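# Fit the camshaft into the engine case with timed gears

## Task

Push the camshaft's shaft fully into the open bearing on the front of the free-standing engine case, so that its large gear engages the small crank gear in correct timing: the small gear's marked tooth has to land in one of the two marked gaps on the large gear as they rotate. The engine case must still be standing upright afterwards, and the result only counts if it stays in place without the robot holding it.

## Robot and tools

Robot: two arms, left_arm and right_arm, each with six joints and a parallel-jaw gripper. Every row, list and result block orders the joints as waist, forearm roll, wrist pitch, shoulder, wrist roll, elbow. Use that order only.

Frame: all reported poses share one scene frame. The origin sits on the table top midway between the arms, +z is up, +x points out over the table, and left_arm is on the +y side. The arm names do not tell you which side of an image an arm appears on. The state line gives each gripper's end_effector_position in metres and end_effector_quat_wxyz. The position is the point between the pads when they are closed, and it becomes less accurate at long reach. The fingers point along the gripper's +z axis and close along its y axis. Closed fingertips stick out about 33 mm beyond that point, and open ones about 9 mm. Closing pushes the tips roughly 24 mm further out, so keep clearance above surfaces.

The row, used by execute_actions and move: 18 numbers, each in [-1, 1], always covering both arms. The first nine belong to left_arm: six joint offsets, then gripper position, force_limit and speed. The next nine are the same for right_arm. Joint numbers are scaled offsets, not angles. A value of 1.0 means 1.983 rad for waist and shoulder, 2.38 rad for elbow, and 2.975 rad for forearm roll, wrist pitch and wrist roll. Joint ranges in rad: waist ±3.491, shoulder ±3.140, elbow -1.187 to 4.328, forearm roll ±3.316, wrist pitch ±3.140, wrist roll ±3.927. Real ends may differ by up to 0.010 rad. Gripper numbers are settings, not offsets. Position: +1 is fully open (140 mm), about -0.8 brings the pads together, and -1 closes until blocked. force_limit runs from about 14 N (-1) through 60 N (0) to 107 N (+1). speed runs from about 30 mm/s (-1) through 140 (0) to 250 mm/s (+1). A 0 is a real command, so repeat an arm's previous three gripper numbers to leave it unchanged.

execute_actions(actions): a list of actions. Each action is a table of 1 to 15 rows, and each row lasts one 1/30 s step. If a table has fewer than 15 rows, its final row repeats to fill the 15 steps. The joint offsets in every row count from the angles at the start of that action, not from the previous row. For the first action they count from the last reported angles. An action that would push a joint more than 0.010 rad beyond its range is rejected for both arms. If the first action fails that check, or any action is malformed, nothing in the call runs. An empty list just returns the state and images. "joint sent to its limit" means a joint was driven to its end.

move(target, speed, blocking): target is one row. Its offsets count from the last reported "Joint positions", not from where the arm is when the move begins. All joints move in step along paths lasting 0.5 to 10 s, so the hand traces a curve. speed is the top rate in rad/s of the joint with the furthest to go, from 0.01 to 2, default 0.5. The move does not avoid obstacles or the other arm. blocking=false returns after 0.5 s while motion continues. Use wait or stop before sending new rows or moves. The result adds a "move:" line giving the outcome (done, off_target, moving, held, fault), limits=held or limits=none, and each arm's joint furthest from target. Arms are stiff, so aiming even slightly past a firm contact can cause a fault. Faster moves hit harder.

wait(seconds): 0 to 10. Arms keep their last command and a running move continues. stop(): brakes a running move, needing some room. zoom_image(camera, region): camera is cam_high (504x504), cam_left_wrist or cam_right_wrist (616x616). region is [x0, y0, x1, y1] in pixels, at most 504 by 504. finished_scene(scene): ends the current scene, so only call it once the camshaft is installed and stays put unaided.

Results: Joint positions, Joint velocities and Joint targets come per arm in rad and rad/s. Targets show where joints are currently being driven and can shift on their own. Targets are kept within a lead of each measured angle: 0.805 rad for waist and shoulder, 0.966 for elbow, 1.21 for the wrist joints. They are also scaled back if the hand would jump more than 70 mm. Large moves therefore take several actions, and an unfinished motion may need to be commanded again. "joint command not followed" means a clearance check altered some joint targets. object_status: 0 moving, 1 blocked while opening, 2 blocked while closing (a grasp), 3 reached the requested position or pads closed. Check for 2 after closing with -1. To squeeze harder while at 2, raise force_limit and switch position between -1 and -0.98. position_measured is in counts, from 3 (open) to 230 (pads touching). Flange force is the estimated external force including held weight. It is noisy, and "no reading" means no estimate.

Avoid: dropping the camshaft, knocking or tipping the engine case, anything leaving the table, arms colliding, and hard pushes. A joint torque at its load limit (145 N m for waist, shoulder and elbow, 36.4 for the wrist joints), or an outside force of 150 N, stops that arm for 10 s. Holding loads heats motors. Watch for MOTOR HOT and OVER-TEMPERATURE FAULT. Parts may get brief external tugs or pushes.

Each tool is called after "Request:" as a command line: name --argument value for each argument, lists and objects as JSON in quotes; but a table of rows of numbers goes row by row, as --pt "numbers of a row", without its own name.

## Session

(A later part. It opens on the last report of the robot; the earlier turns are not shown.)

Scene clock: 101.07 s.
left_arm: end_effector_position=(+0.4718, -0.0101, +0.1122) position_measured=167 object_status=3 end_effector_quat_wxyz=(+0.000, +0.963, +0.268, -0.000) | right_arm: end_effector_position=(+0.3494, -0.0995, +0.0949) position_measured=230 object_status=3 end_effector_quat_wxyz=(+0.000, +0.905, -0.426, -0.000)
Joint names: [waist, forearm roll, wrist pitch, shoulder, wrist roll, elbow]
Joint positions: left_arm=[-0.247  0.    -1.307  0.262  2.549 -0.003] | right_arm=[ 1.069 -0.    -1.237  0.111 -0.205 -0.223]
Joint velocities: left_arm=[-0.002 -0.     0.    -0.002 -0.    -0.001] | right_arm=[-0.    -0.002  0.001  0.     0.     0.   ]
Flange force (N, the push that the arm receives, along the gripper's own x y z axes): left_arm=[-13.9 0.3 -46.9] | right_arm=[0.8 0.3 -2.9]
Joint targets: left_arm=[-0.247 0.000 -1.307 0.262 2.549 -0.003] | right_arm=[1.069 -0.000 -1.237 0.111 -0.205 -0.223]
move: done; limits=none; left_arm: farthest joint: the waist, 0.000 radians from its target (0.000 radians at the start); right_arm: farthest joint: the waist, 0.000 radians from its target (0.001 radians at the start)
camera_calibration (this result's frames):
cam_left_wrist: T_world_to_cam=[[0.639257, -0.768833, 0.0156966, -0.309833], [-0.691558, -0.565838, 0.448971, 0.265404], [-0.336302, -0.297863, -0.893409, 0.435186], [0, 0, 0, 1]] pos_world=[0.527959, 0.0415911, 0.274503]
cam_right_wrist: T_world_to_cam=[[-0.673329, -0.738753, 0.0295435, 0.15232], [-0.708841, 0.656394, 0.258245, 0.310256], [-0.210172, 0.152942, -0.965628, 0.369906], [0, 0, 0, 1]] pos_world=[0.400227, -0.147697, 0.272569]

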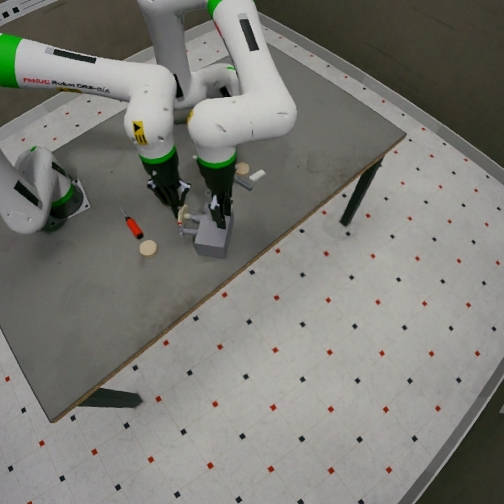

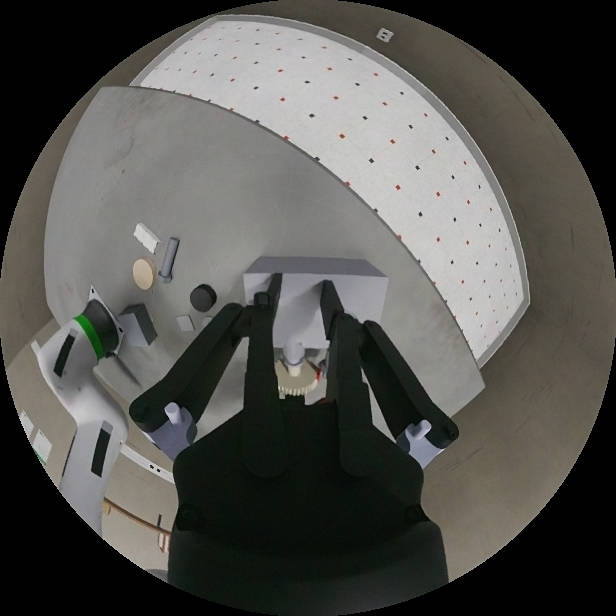

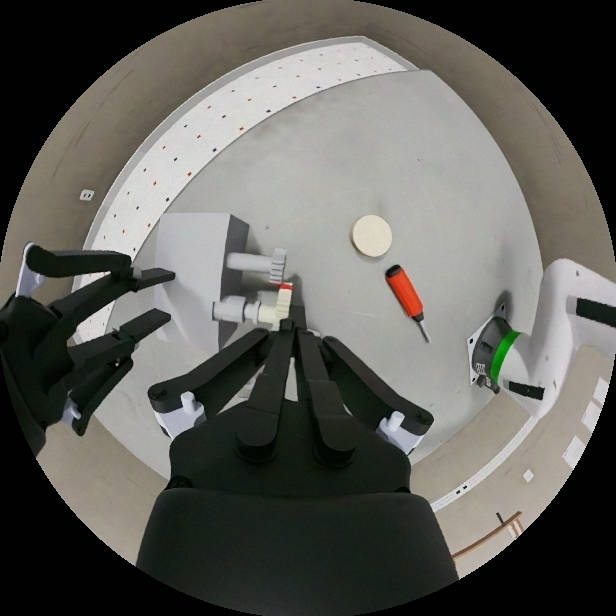

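Meshing; ~8 mm left.

Request:
move --target '[0,0,0,0,0,0,-0.3,0,0,-0.0017,0,-0.0006,0.0085,0.0011,0.0079,-1,-1,-1]' --speed 0.01

Request:
move --target '[0,0,0,0,0,0,-0.3,0,0,-0.0003,0,-0.0001,0.0014,0.0002,0.0013,-1,-1,-1]' --speed 0.01

Request:
zoom_image --camera "cam_right_wrist" --region '[200,220,340,360]'

Scene clock: 113.70 s.
left_arm: end_effector_position=(+0.4718, -0.0101, +0.1122) position_measured=167 object_status=3 end_effector_quat_wxyz=(+0.000, +0.963, +0.268, -0.000) | right_arm: end_effector_position=(+0.3531, -0.0968, +0.0946) position_measured=230 object_status=3 end_effector_quat_wxyz=(+0.002, +0.905, -0.426, -0.001)
Joint names: [waist, forearm roll, wrist pitch, shoulder, wrist roll, elbow]
Joint positions: left_arm=[-0.247  0.    -1.307  0.262  2.549 -0.003] | right_arm=[ 1.066 -0.001 -1.241  0.126 -0.202 -0.207]
Joint velocities: left_arm=[-0.     0.     0.001  0.001 -0.     0.   ] | right_arm=[-0.001  0.001  0.002 -0.    -0.     0.   ]
Flange force (N, the push that the arm receives, along the gripper's own x y z axes): left_arm=[56.5 -8.3 -61.2] | right_arm=[-3.0 50.4 -34.4]
Joint targets: left_arm=[-0.247 0.000 -1.307 0.262 2.549 -0.003] | right_arm=[1.066 -0.000 -1.239 0.126 -0.202 -0.207]
TORQUE FAULT: the external load on the wrist pitch of the right arm reached its load limit, and that arm stopped for 10 seconds. That time counts as 19 of the actions that you can send in this scene. A torque fault stops only its own arm. That arm's remaining commands of this call were not run. That arm holds where it stopped, with its grip as last carried out, and accepts commands again: back off and push less far. That arm stops again, at the same cost, whenever a joint's load reaches its limit.
move: fault (right_arm); limits=none; left_arm: farthest joint: the waist, 0.000 radians from its target (0.000 radians at the start); right_arm: farthest joint: the elbow, 0.003 radians from its target (0.019 radians at the start)
camera_calibration (this result's frames):
cam_left_wrist: T_world_to_cam=[[0.639256, -0.768833, 0.0156967, -0.309833], [-0.691558, -0.565838, 0.448971, 0.265404], [-0.336302, -0.297863, -0.893409, 0.435186], [0, 0, 0, 1]] pos_world=[0.527959, 0.0415911, 0.274503]
cam_right_wrist: T_world_to_cam=[[-0.673403, -0.738545, 0.0328542, 0.156571], [-0.708114, 0.657148, 0.258324, 0.310972], [-0.212374, 0.150692, -0.965499, 0.370604], [0, 0, 0, 1]] pos_world=[0.404346, -0.144567, 0.272342]

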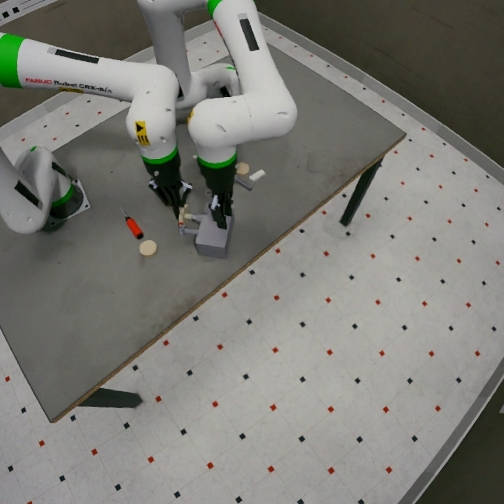

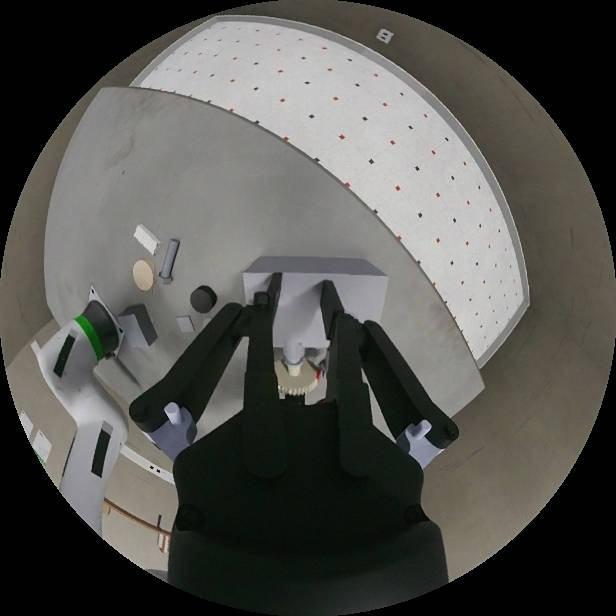

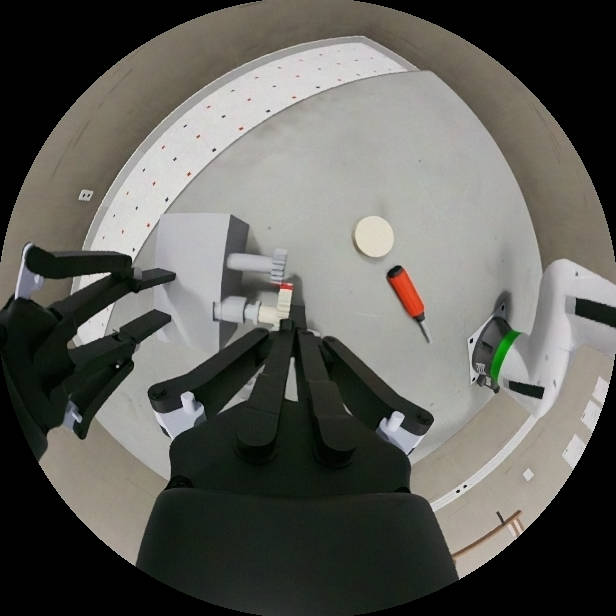

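not run: a fault stop came before this call.

Region (200, 220, 340, 360) of cam_right_wrist's 616x616 image, scaled by 3.600, with more detail than that image has.

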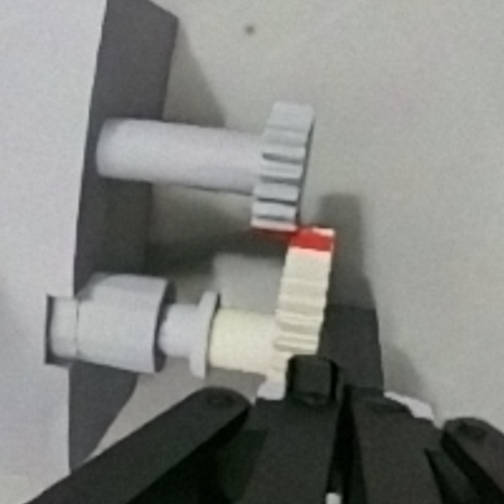

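Request:
move --target '[0,0,0,0,0,0,-0.3,0,0,0.042,0,0.0218,-0.154,-0.0286,-0.1517,-1,-1,-1]' --speed 0.25

Request:
zoom_image --camera "cam_right_wrist" --region '[140,235,210,305]'

Request:
zoom_image --camera "cam_left_wrist" --region '[280,345,340,405]'

Scene clock: 115.70 s.
left_arm: end_effector_position=(+0.4718, -0.0101, +0.1122) position_measured=167 object_status=3 end_effector_quat_wxyz=(+0.000, +0.963, +0.268, -0.000) | right_arm: end_effector_position=(+0.2563, -0.1731, +0.0689) position_measured=230 object_status=3 end_effector_quat_wxyz=(-0.003, +0.904, -0.427, +0.000)
Joint names: [waist, forearm roll, wrist pitch, shoulder, wrist roll, elbow]
Joint positions: left_arm=[-0.247  0.    -1.307  0.262  2.549 -0.003] | right_arm=[ 1.149 -0.001 -1.177 -0.18  -0.287 -0.568]
Joint velocities: left_arm=[ 0.     0.     0.001  0.001  0.    -0.001] | right_arm=[-0.    -0.001  0.002 -0.    -0.001 -0.   ]
Flange force (N, the push that the arm receives, along the gripper's own x y z axes): left_arm=[6.1 -6.9 -58.8] | right_arm=[1.4 -4.6 -0.8]
Joint targets: left_arm=[-0.247 0.000 -1.307 0.262 2.549 -0.003] | right_arm=[1.149 -0.001 -1.177 -0.180 -0.287 -0.568]
move: done; limits=none; left_arm: farthest joint: the waist, 0.000 radians from its target (0.000 radians at the start); right_arm: farthest joint: the waist, 0.000 radians from its target (0.083 radians at the start)
camera_calibration (this result's frames):
cam_left_wrist: T_world_to_cam=[[0.639256, -0.768833, 0.0156968, -0.309834], [-0.691558, -0.565838, 0.448971, 0.265404], [-0.336302, -0.297863, -0.893409, 0.435186], [0, 0, 0, 1]] pos_world=[0.527959, 0.0415911, 0.274503]
cam_right_wrist: T_world_to_cam=[[-0.674902, -0.737527, 0.023705, 0.0370446], [-0.708319, 0.656511, 0.259379, 0.299032], [-0.206862, 0.158265, -0.965485, 0.336578], [0, 0, 0, 1]] pos_world=[0.306436, -0.222265, 0.24652]

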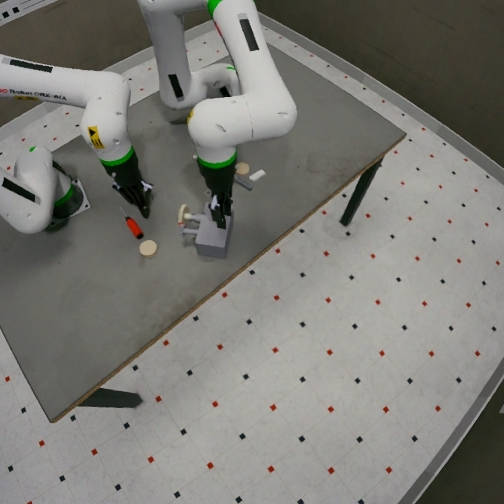

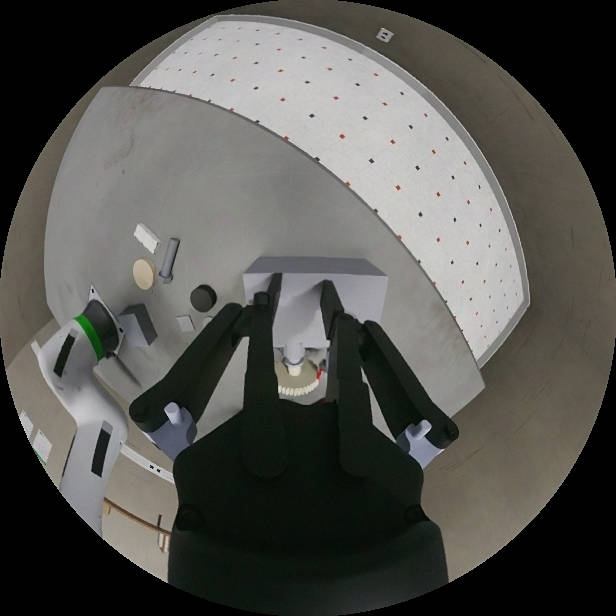

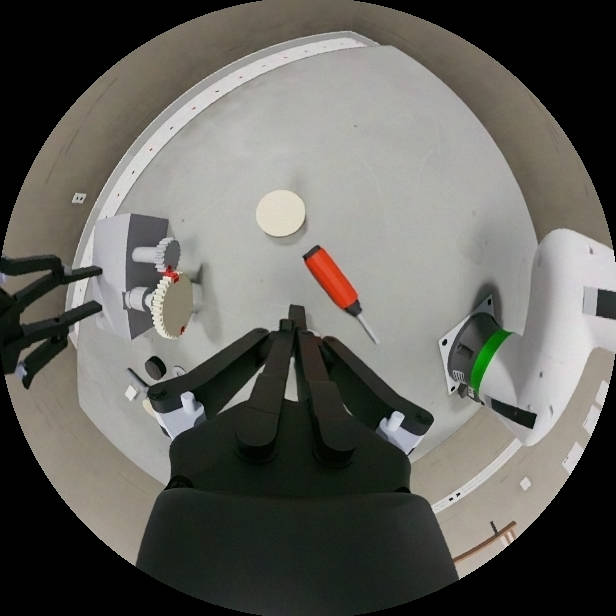

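Region (140, 235, 210, 305) of cam_right_wrist's 616x616 image, scaled by 7.200, with more detail than that image has.

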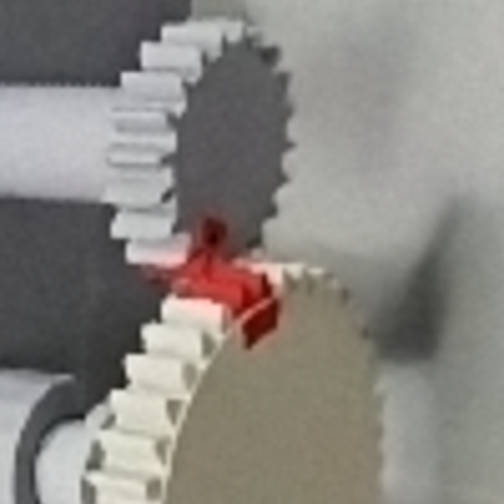

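Region (280, 345, 340, 405) of cam_left_wrist's 616x616 image, scaled by 8.400, with more detail than that image has.

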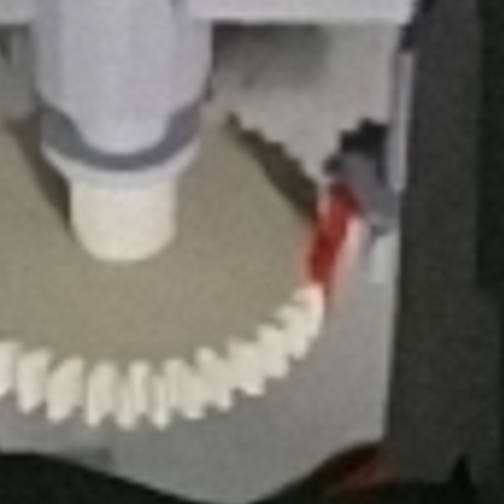

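Request:
move --target '[0,0,0,0,0,0,-0.3,0,0,-0.0905,0.0003,-0.0501,0.1493,0.0603,0.1845,-1,-1,-1]' --speed 0.25

Request:
move --target '[0,0,0,0,0,0,-0.3,0,0,0,0,0.02,0.0088,0,-0.0176,-1,-1,-1]' --speed 0.03

Request:
zoom_image --camera "cam_left_wrist" --region '[280,345,340,405]'

Scene clock: 118.10 s.
left_arm: end_effector_position=(+0.4718, -0.0101, +0.1122) position_measured=167 object_status=3 end_effector_quat_wxyz=(+0.000, +0.963, +0.268, -0.000) | right_arm: end_effector_position=(+0.3836, -0.1297, +0.1312) position_measured=230 object_status=3 end_effector_quat_wxyz=(+0.000, +0.904, -0.427, +0.000)
Joint names: [waist, forearm roll, wrist pitch, shoulder, wrist roll, elbow]
Joint positions: left_arm=[-0.247  0.    -1.307  0.262  2.549 -0.003] | right_arm=[ 0.97   0.    -1.326  0.116 -0.108 -0.129]
Joint velocities: left_arm=[ 0.002 -0.     0.001 -0.     0.     0.   ] | right_arm=[-0.     0.001 -0.001  0.     0.001  0.   ]
Flange force (N, the push that the arm receives, along the gripper's own x y z axes): left_arm=[2.4 -9.8 -56.3] | right_arm=[2.0 -3.3 -3.3]
Joint targets: left_arm=[-0.247 0.000 -1.307 0.262 2.549 -0.003] | right_arm=[0.970 0.000 -1.326 0.116 -0.108 -0.129]
move: done; limits=none; left_arm: farthest joint: the waist, 0.000 radians from its target (0.000 radians at the start); right_arm: farthest joint: the waist, 0.000 radians from its target (0.180 radians at the start)
camera_calibration (this result's frames):
cam_left_wrist: T_world_to_cam=[[0.639256, -0.768833, 0.0156969, -0.309834], [-0.691558, -0.565838, 0.448971, 0.265405], [-0.336302, -0.297863, -0.893409, 0.435186], [0, 0, 0, 1]] pos_world=[0.527959, 0.0415911, 0.274503]
cam_right_wrist: T_world_to_cam=[[-0.674657, -0.737536, 0.0296319, 0.152604], [-0.707765, 0.657776, 0.25768, 0.34473], [-0.20954, 0.152873, -0.965776, 0.416578], [0, 0, 0, 1]] pos_world=[0.434232, -0.177888, 0.308969]

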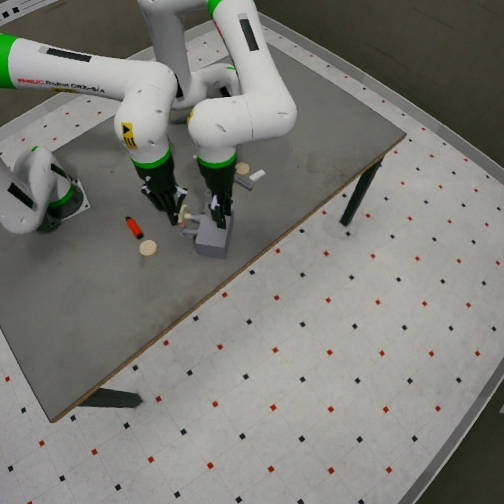

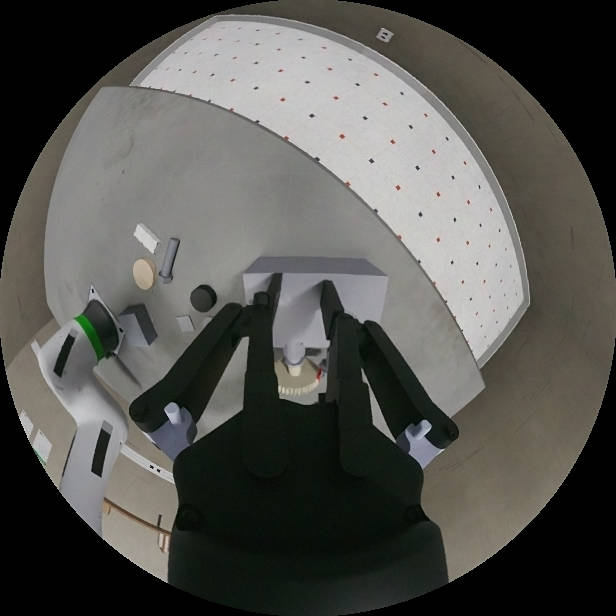

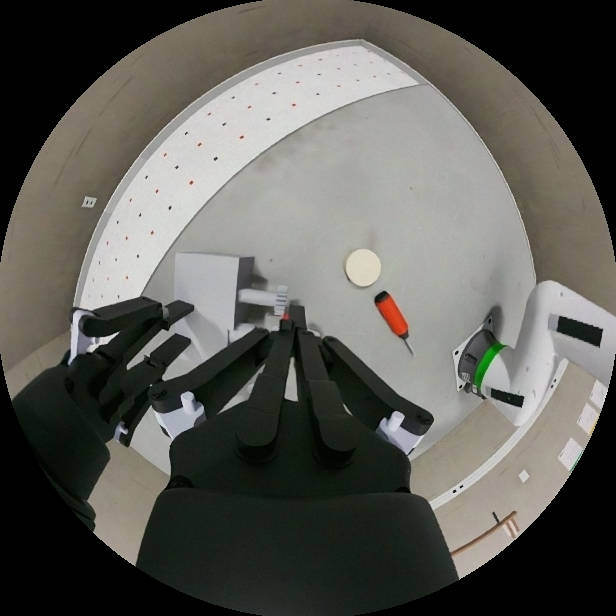

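Scene clock: 120.30 s.
left_arm: end_effector_position=(+0.4718, -0.0101, +0.1122) position_measured=167 object_status=3 end_effector_quat_wxyz=(+0.000, +0.963, +0.268, -0.000) | right_arm: end_effector_position=(+0.3838, -0.1296, +0.1058) position_measured=230 object_status=3 end_effector_quat_wxyz=(+0.000, +0.904, -0.427, +0.000)
Joint names: [waist, forearm roll, wrist pitch, shoulder, wrist roll, elbow]
Joint positions: left_arm=[-0.247  0.    -1.307  0.262  2.549 -0.003] | right_arm=[ 0.97   0.001 -1.266  0.134 -0.108 -0.171]
Joint velocities: left_arm=[-0.001  0.    -0.001  0.001  0.    -0.001] | right_arm=[ 0.    -0.001 -0.    -0.    -0.001 -0.   ]
Flange force (N, the push that the arm receives, along the gripper's own x y z axes): left_arm=[3.3 -14.1 -56.7] | right_arm=[13.7 1.5 -22.4]
Joint targets: left_arm=[-0.247 0.000 -1.307 0.262 2.549 -0.003] | right_arm=[0.970 0.000 -1.266 0.134 -0.108 -0.171]
move: done; limits=none; left_arm: farthest joint: the waist, 0.000 radians from its target (0.000 radians at the start); right_arm: farthest joint: the forearm roll, 0.001 radians from its target (0.000 radians at the start)
camera_calibration (this result's frames):
cam_left_wrist: T_world_to_cam=[[0.639255, -0.768834, 0.0156969, -0.309833], [-0.69156, -0.565839, 0.448966, 0.265408], [-0.336299, -0.297859, -0.893411, 0.435185], [0, 0, 0, 1]] pos_world=[0.52796, 0.0415918, 0.274503]
cam_right_wrist: T_world_to_cam=[[-0.674667, -0.737533, 0.0294877, 0.153605], [-0.707831, 0.657789, 0.257466, 0.351456], [-0.209287, 0.152832, -0.965837, 0.391954], [0, 0, 0, 1]] pos_world=[0.434434, -0.177798, 0.283546]

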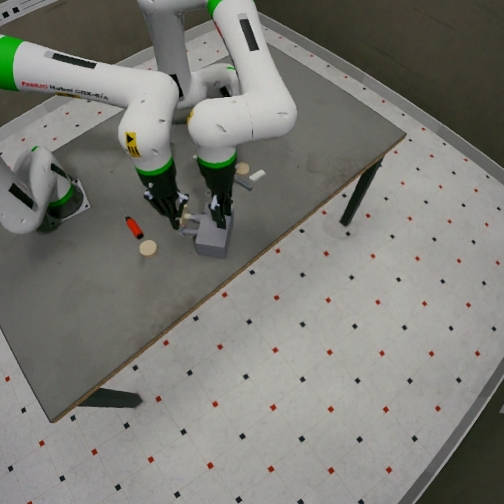

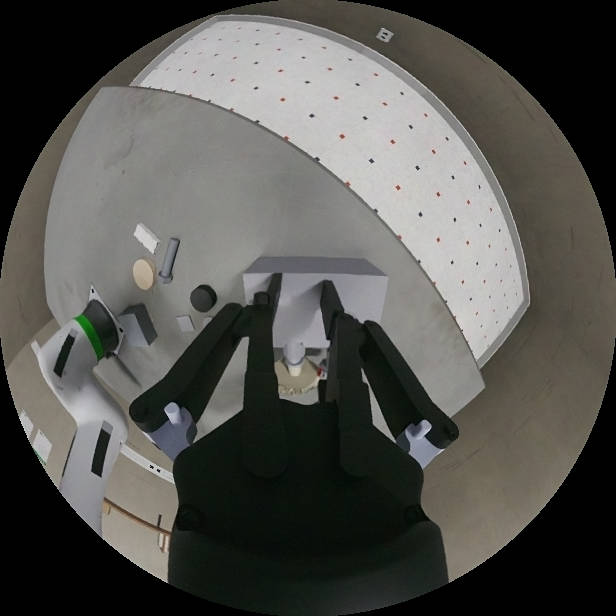

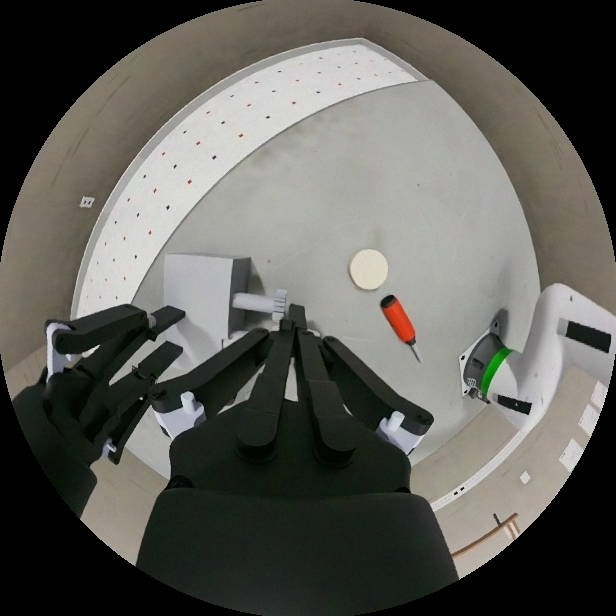

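Region (280, 345, 340, 405) of cam_left_wrist's 616x616 image, scaled by 8.400, with more detail than that image has.

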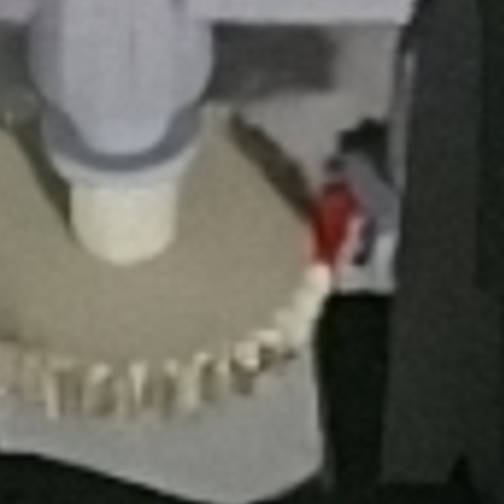

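Request:
execute_actions --actions '[]'

Request:
zoom_image --camera "cam_left_wrist" --region '[280,345,340,405]'

Scene clock: 120.40 s.
left_arm: end_effector_position=(+0.4718, -0.0101, +0.1122) position_measured=167 object_status=3 end_effector_quat_wxyz=(+0.000, +0.963, +0.268, -0.000) | right_arm: end_effector_position=(+0.3838, -0.1296, +0.1058) position_measured=230 object_status=3 end_effector_quat_wxyz=(+0.000, +0.904, -0.427, +0.000)
Joint names: [waist, forearm roll, wrist pitch, shoulder, wrist roll, elbow]
Joint positions: left_arm=[-0.247  0.    -1.307  0.262  2.549 -0.003] | right_arm=[ 0.97   0.    -1.266  0.134 -0.108 -0.171]
Joint velocities: left_arm=[ 0.002 -0.    -0.001 -0.     0.     0.   ] | right_arm=[-0.    -0.001 -0.    -0.    -0.    -0.   ]
Flange force (N, the push that the arm receives, along the gripper's own x y z axes): left_arm=[3.4 -14.6 -57.0] | right_arm=[16.5 -3.0 -24.4]
Joint targets: left_arm=[-0.247 0.000 -1.307 0.262 2.549 -0.003] | right_arm=[0.970 0.000 -1.266 0.134 -0.108 -0.171]
camera_calibration (this result's frames):
cam_left_wrist: T_world_to_cam=[[0.639256, -0.768834, 0.0156971, -0.309833], [-0.69156, -0.565839, 0.448966, 0.265408], [-0.336298, -0.297859, -0.893411, 0.435185], [0, 0, 0, 1]] pos_world=[0.52796, 0.0415918, 0.274503]
cam_right_wrist: T_world_to_cam=[[-0.674697, -0.737506, 0.0294831, 0.153617], [-0.707774, 0.657796, 0.257607, 0.351374], [-0.209381, 0.15294, -0.9658, 0.391968], [0, 0, 0, 1]] pos_world=[0.434409, -0.177786, 0.283517]

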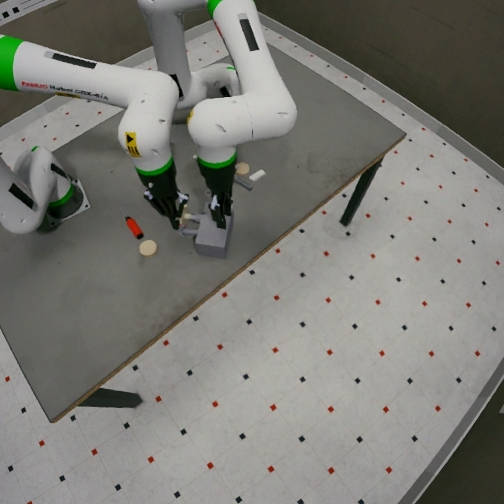

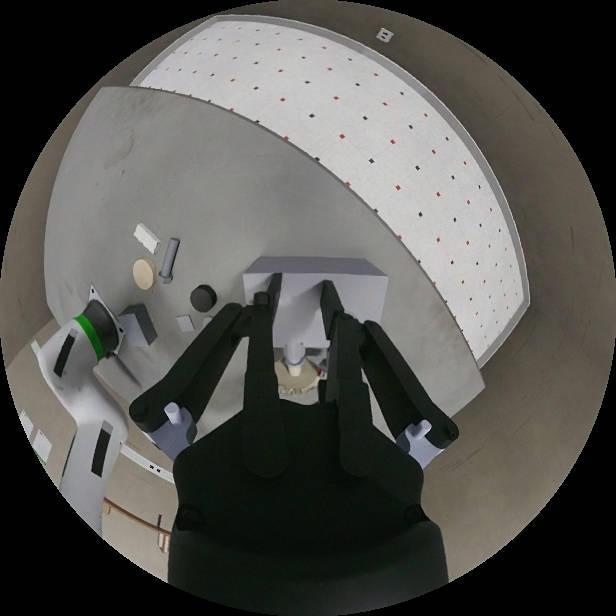

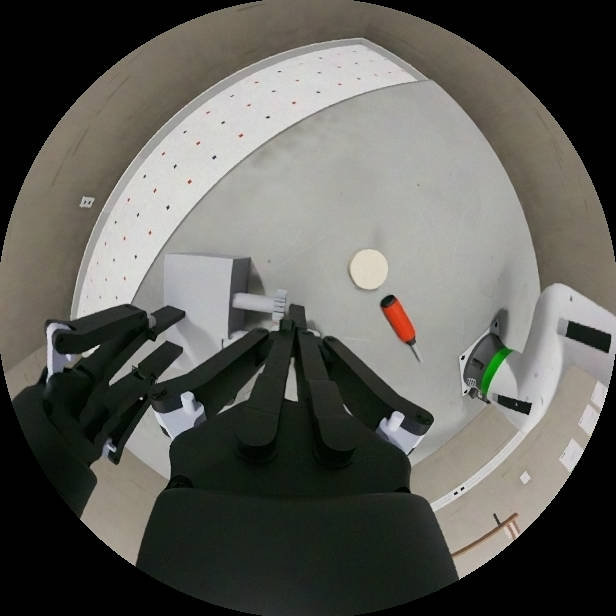

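Region (280, 345, 340, 405) of cam_left_wrist's 616x616 image, scaled by 8.400, with more detail than that image has.

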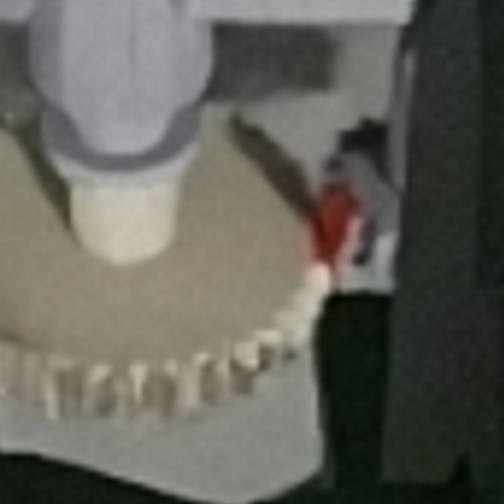

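Request:
move --target '[0,0,0,0,0,0,-0.3,0,0,0,0,-0.02,-0.0088,0,0.0176,-1,-1,-1]' --speed 0.1

Request:
move --target '[0,0,0,0,0,0,-0.3,0,0,0.0905,0,0.0501,-0.1493,-0.0603,-0.1845,-1,-1,-1]' --speed 0.25

Request:
zoom_image --camera "cam_right_wrist" --region '[140,235,210,305]'

Scene clock: 121.43 s.
left_arm: end_effector_position=(+0.4718, -0.0101, +0.1122) position_measured=167 object_status=3 end_effector_quat_wxyz=(+0.000, +0.963, +0.268, -0.000) | right_arm: end_effector_position=(+0.3836, -0.1297, +0.1312) position_measured=230 object_status=3 end_effector_quat_wxyz=(+0.000, +0.904, -0.427, +0.000)
Joint names: [waist, forearm roll, wrist pitch, shoulder, wrist roll, elbow]
Joint positions: left_arm=[-0.247  0.    -1.307  0.262  2.549 -0.003] | right_arm=[ 0.97   0.    -1.326  0.116 -0.108 -0.129]
Joint velocities: left_arm=[-0.001 -0.     0.    -0.001  0.001 -0.002] | right_arm=[-0.     0.001 -0.002  0.     0.001  0.   ]
Flange force (N, the push that the arm receives, along the gripper's own x y z axes): left_arm=[6.8 -7.7 -59.2] | right_arm=[3.1 -2.9 -1.3]
Joint targets: left_arm=[-0.247 0.000 -1.307 0.262 2.549 -0.003] | right_arm=[0.970 0.000 -1.326 0.116 -0.108 -0.129]
move: done; limits=none; left_arm: farthest joint: the waist, 0.000 radians from its target (0.000 radians at the start); right_arm: farthest joint: the waist, 0.000 radians from its target (0.000 radians at the start)
camera_calibration (this result's frames):
cam_left_wrist: T_world_to_cam=[[0.639255, -0.768834, 0.015697, -0.309833], [-0.69156, -0.565839, 0.448966, 0.265408], [-0.336299, -0.297859, -0.893411, 0.435185], [0, 0, 0, 1]] pos_world=[0.52796, 0.0415917, 0.274503]
cam_right_wrist: T_world_to_cam=[[-0.674702, -0.737494, 0.0296695, 0.152615], [-0.707745, 0.657847, 0.257556, 0.344838], [-0.209464, 0.152775, -0.965808, 0.416546], [0, 0, 0, 1]] pos_world=[0.434278, -0.177936, 0.308961]

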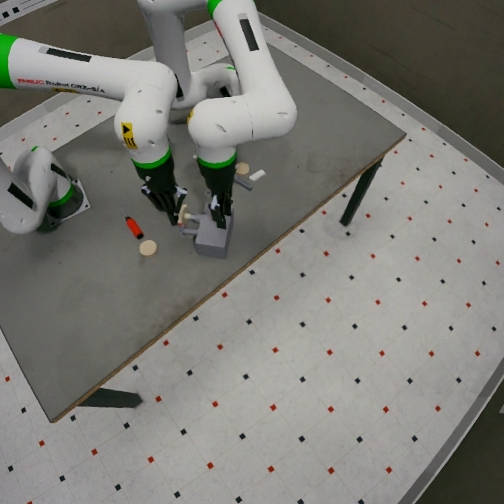

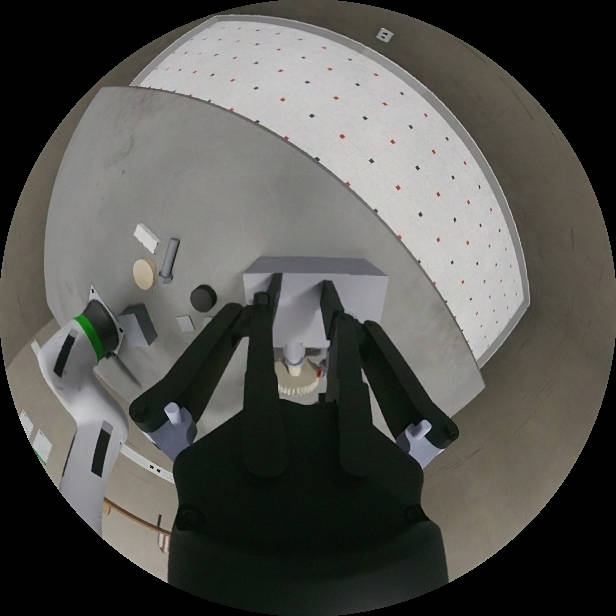

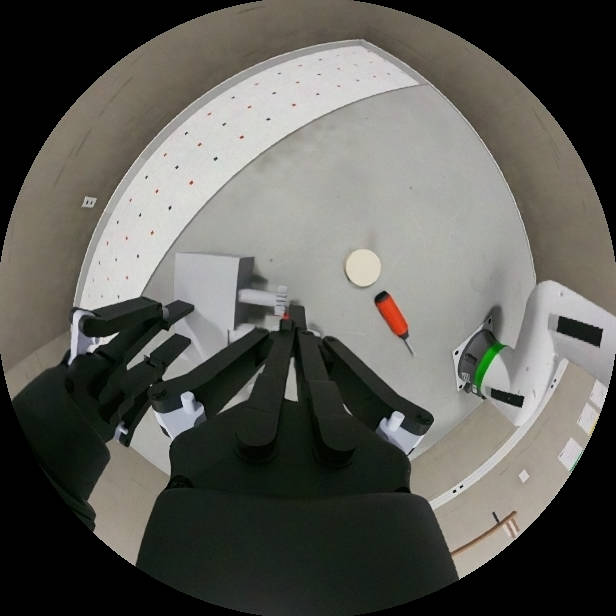

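Scene clock: 123.53 s.
left_arm: end_effector_position=(+0.4718, -0.0101, +0.1122) position_measured=167 object_status=3 end_effector_quat_wxyz=(+0.000, +0.963, +0.268, -0.000) | right_arm: end_effector_position=(+0.2566, -0.1732, +0.0690) position_measured=230 object_status=3 end_effector_quat_wxyz=(-0.003, +0.904, -0.427, +0.001)
Joint names: [waist, forearm roll, wrist pitch, shoulder, wrist roll, elbow]
Joint positions: left_arm=[-0.247  0.    -1.307  0.262  2.549 -0.003] | right_arm=[ 1.149  0.    -1.177 -0.18  -0.287 -0.568]
Joint velocities: left_arm=[-0.001  0.    -0.     0.001  0.     0.001] | right_arm=[ 0.    -0.     0.001 -0.    -0.    -0.   ]
Flange force (N, the push that the arm receives, along the gripper's own x y z axes): left_arm=[3.7 -8.1 -59.6] | right_arm=[-1.2 -1.8 -2.0]
Joint targets: left_arm=[-0.247 0.000 -1.307 0.262 2.549 -0.003] | right_arm=[1.149 0.000 -1.177 -0.180 -0.287 -0.568]
move: done; limits=none; left_arm: farthest joint: the waist, 0.000 radians from its target (0.000 radians at the start); right_arm: farthest joint: the waist, 0.000 radians from its target (0.180 radians at the start)
camera_calibration (this result's frames):
cam_left_wrist: T_world_to_cam=[[0.639255, -0.768834, 0.015697, -0.309833], [-0.69156, -0.565839, 0.448966, 0.265408], [-0.336299, -0.29786, -0.893411, 0.435185], [0, 0, 0, 1]] pos_world=[0.52796, 0.0415917, 0.274503]
cam_right_wrist: T_world_to_cam=[[-0.674681, -0.737733, 0.0235855, 0.0370573], [-0.708746, 0.656432, 0.258412, 0.29953], [-0.206121, 0.157629, -0.965747, 0.3365], [0, 0, 0, 1]] pos_world=[0.306652, -0.222325, 0.246698]

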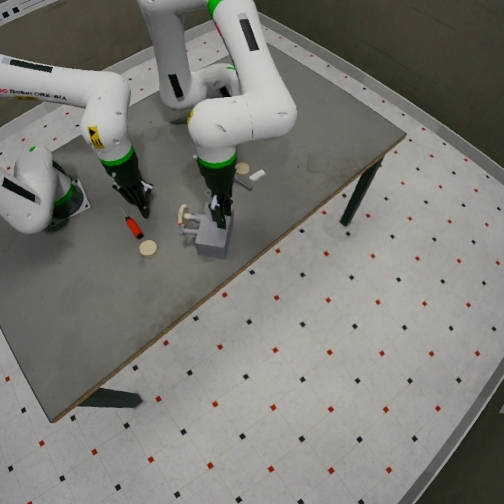

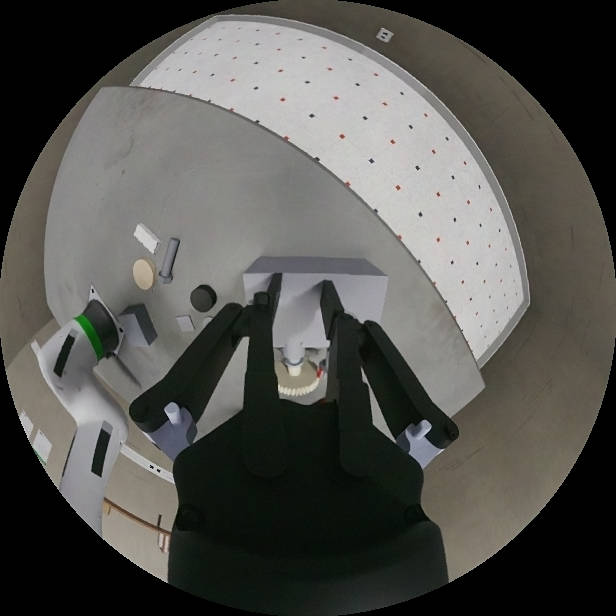

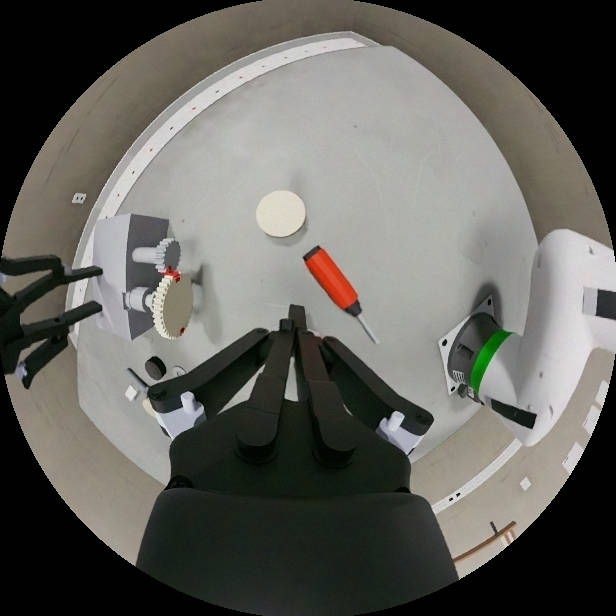

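Region (140, 235, 210, 305) of cam_right_wrist's 616x616 image, scaled by 7.200, with more detail than that image has.

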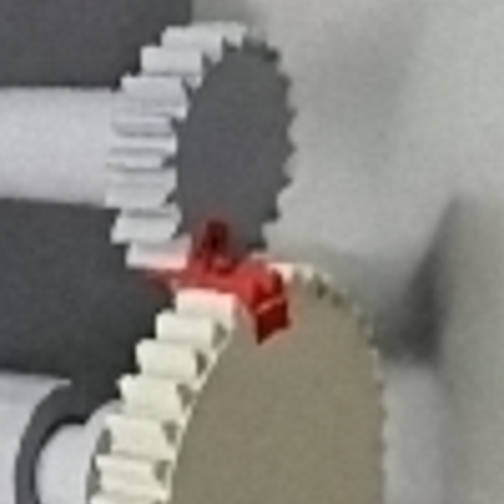

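Request:
move --target '[0,0,0,0,0,0,-0.3,0,0,-0.0403,0,-0.0202,0.1467,0.0276,0.145,-1,-1,-1]' --speed 0.15

Request:
move --target '[0,0,0,0,0,0,-0.3,0,0,-0.0006,0,-0.0002,0.003,0.0004,0.0028,-1,-1,-1]' --speed 0.01

Scene clock: 126.27 s.
left_arm: end_effector_position=(+0.4718, -0.0101, +0.1122) position_measured=167 object_status=3 end_effector_quat_wxyz=(+0.000, +0.963, +0.268, -0.000) | right_arm: end_effector_position=(+0.3495, -0.0995, +0.0949) position_measured=230 object_status=3 end_effector_quat_wxyz=(+0.000, +0.905, -0.426, +0.000)
Joint names: [waist, forearm roll, wrist pitch, shoulder, wrist roll, elbow]
Joint positions: left_arm=[-0.247  0.    -1.307  0.262  2.549 -0.003] | right_arm=[ 1.069  0.    -1.237  0.111 -0.205 -0.223]
Joint velocities: left_arm=[ 0.002 -0.     0.    -0.001 -0.    -0.001] | right_arm=[-0.     0.001  0.     0.    -0.     0.   ]
Flange force (N, the push that the arm receives, along the gripper's own x y z axes): left_arm=[1.9 -11.5 -58.0] | right_arm=[1.3 -1.0 -1.3]
Joint targets: left_arm=[-0.247 0.000 -1.307 0.262 2.549 -0.003] | right_arm=[1.069 0.000 -1.237 0.111 -0.205 -0.223]
move: done; limits=none; left_arm: farthest joint: the waist, 0.000 radians from its target (0.000 radians at the start); right_arm: farthest joint: the waist, 0.000 radians from its target (0.080 radians at the start)
camera_calibration (this result's frames):
cam_left_wrist: T_world_to_cam=[[0.639255, -0.768834, 0.015697, -0.309833], [-0.69156, -0.565839, 0.448966, 0.265408], [-0.336299, -0.297859, -0.893411, 0.435185], [0, 0, 0, 1]] pos_world=[0.52796, 0.0415917, 0.274503]
cam_right_wrist: T_world_to_cam=[[-0.672997, -0.739056, 0.0295186, 0.152186], [-0.709294, 0.656182, 0.25754, 0.310539], [-0.209706, 0.152386, -0.965817, 0.369713], [0, 0, 0, 1]] pos_world=[0.400215, -0.147635, 0.272606]

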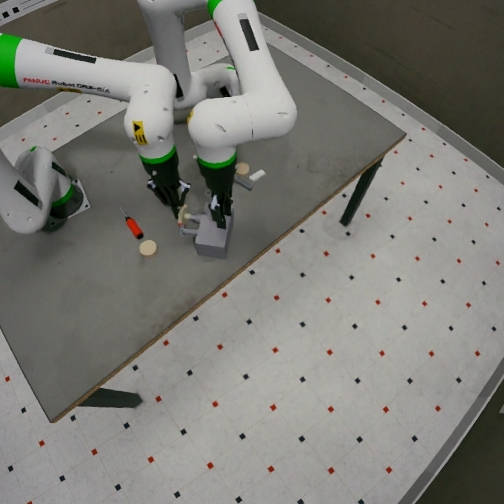

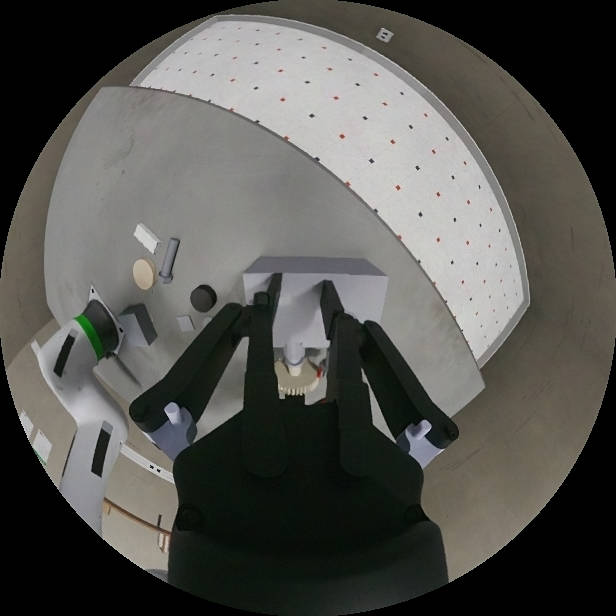

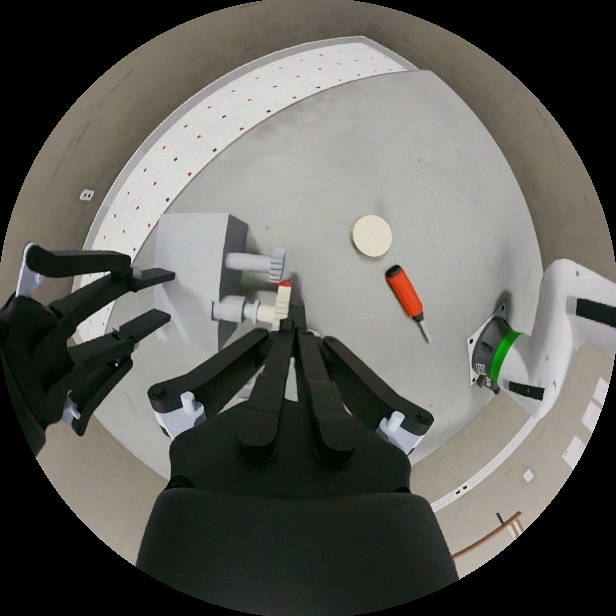

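Scene clock: 127.17 s.
left_arm: end_effector_position=(+0.4718, -0.0101, +0.1122) position_measured=167 object_status=3 end_effector_quat_wxyz=(+0.000, +0.963, +0.268, -0.000) | right_arm: end_effector_position=(+0.3514, -0.0980, +0.0949) position_measured=230 object_status=3 end_effector_quat_wxyz=(+0.000, +0.905, -0.426, +0.000)
Joint names: [waist, forearm roll, wrist pitch, shoulder, wrist roll, elbow]
Joint positions: left_arm=[-0.247  0.    -1.307  0.262  2.549 -0.003] | right_arm=[ 1.068  0.    -1.237  0.117 -0.204 -0.217]
Joint velocities: left_arm=[ 0.002 -0.    -0.     0.    -0.    -0.002] | right_arm=[-0.001  0.    -0.    -0.    -0.     0.   ]
Flange force (N, the push that the arm receives, along the gripper's own x y z axes): left_arm=[4.2 -11.0 -57.2] | right_arm=[2.4 -1.0 -3.3]
Joint targets: left_arm=[-0.247 0.000 -1.307 0.262 2.549 -0.003] | right_arm=[1.068 0.000 -1.237 0.117 -0.204 -0.217]
move: done; limits=none; left_arm: farthest joint: the waist, 0.000 radians from its target (0.000 radians at the start); right_arm: farthest joint: the waist, 0.000 radians from its target (0.001 radians at the start)
camera_calibration (this result's frames):
cam_left_wrist: T_world_to_cam=[[0.639255, -0.768834, 0.0156971, -0.309833], [-0.69156, -0.565839, 0.448966, 0.265408], [-0.336298, -0.297859, -0.893411, 0.435185], [0, 0, 0, 1]] pos_world=[0.52796, 0.0415917, 0.274503]
cam_right_wrist: T_world_to_cam=[[-0.672999, -0.739059, 0.0294022, 0.154635], [-0.709313, 0.656159, 0.257548, 0.310893], [-0.209635, 0.152474, -0.965818, 0.369877], [0, 0, 0, 1]] pos_world=[0.402129, -0.146107, 0.272618]

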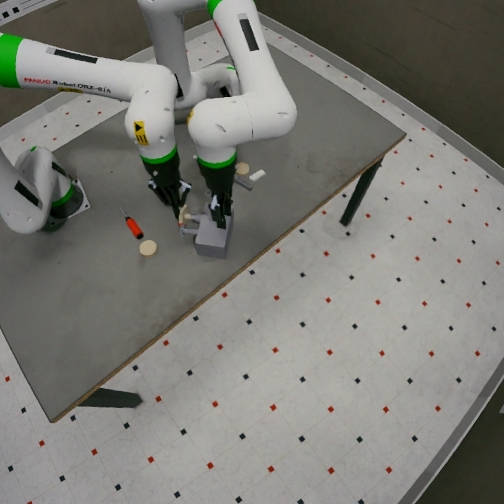

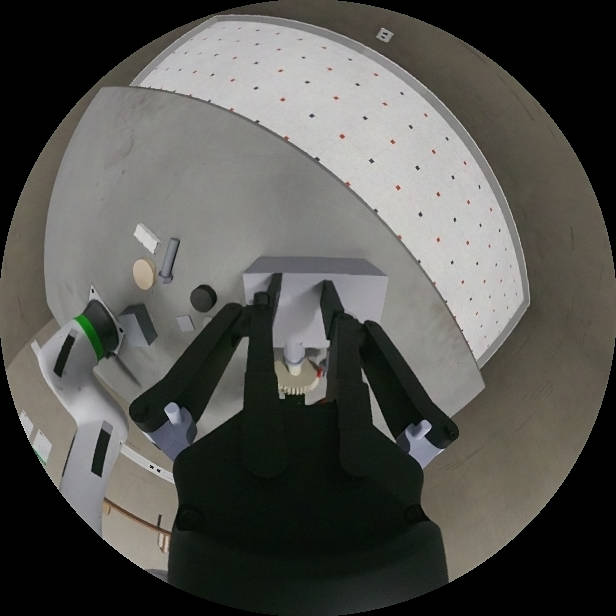

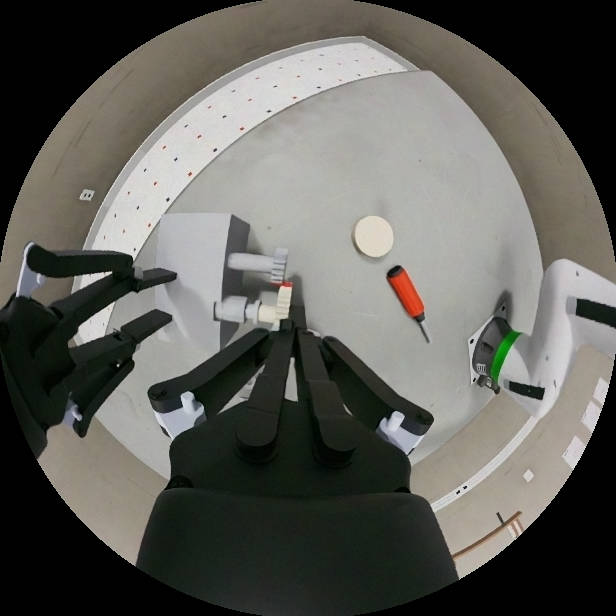

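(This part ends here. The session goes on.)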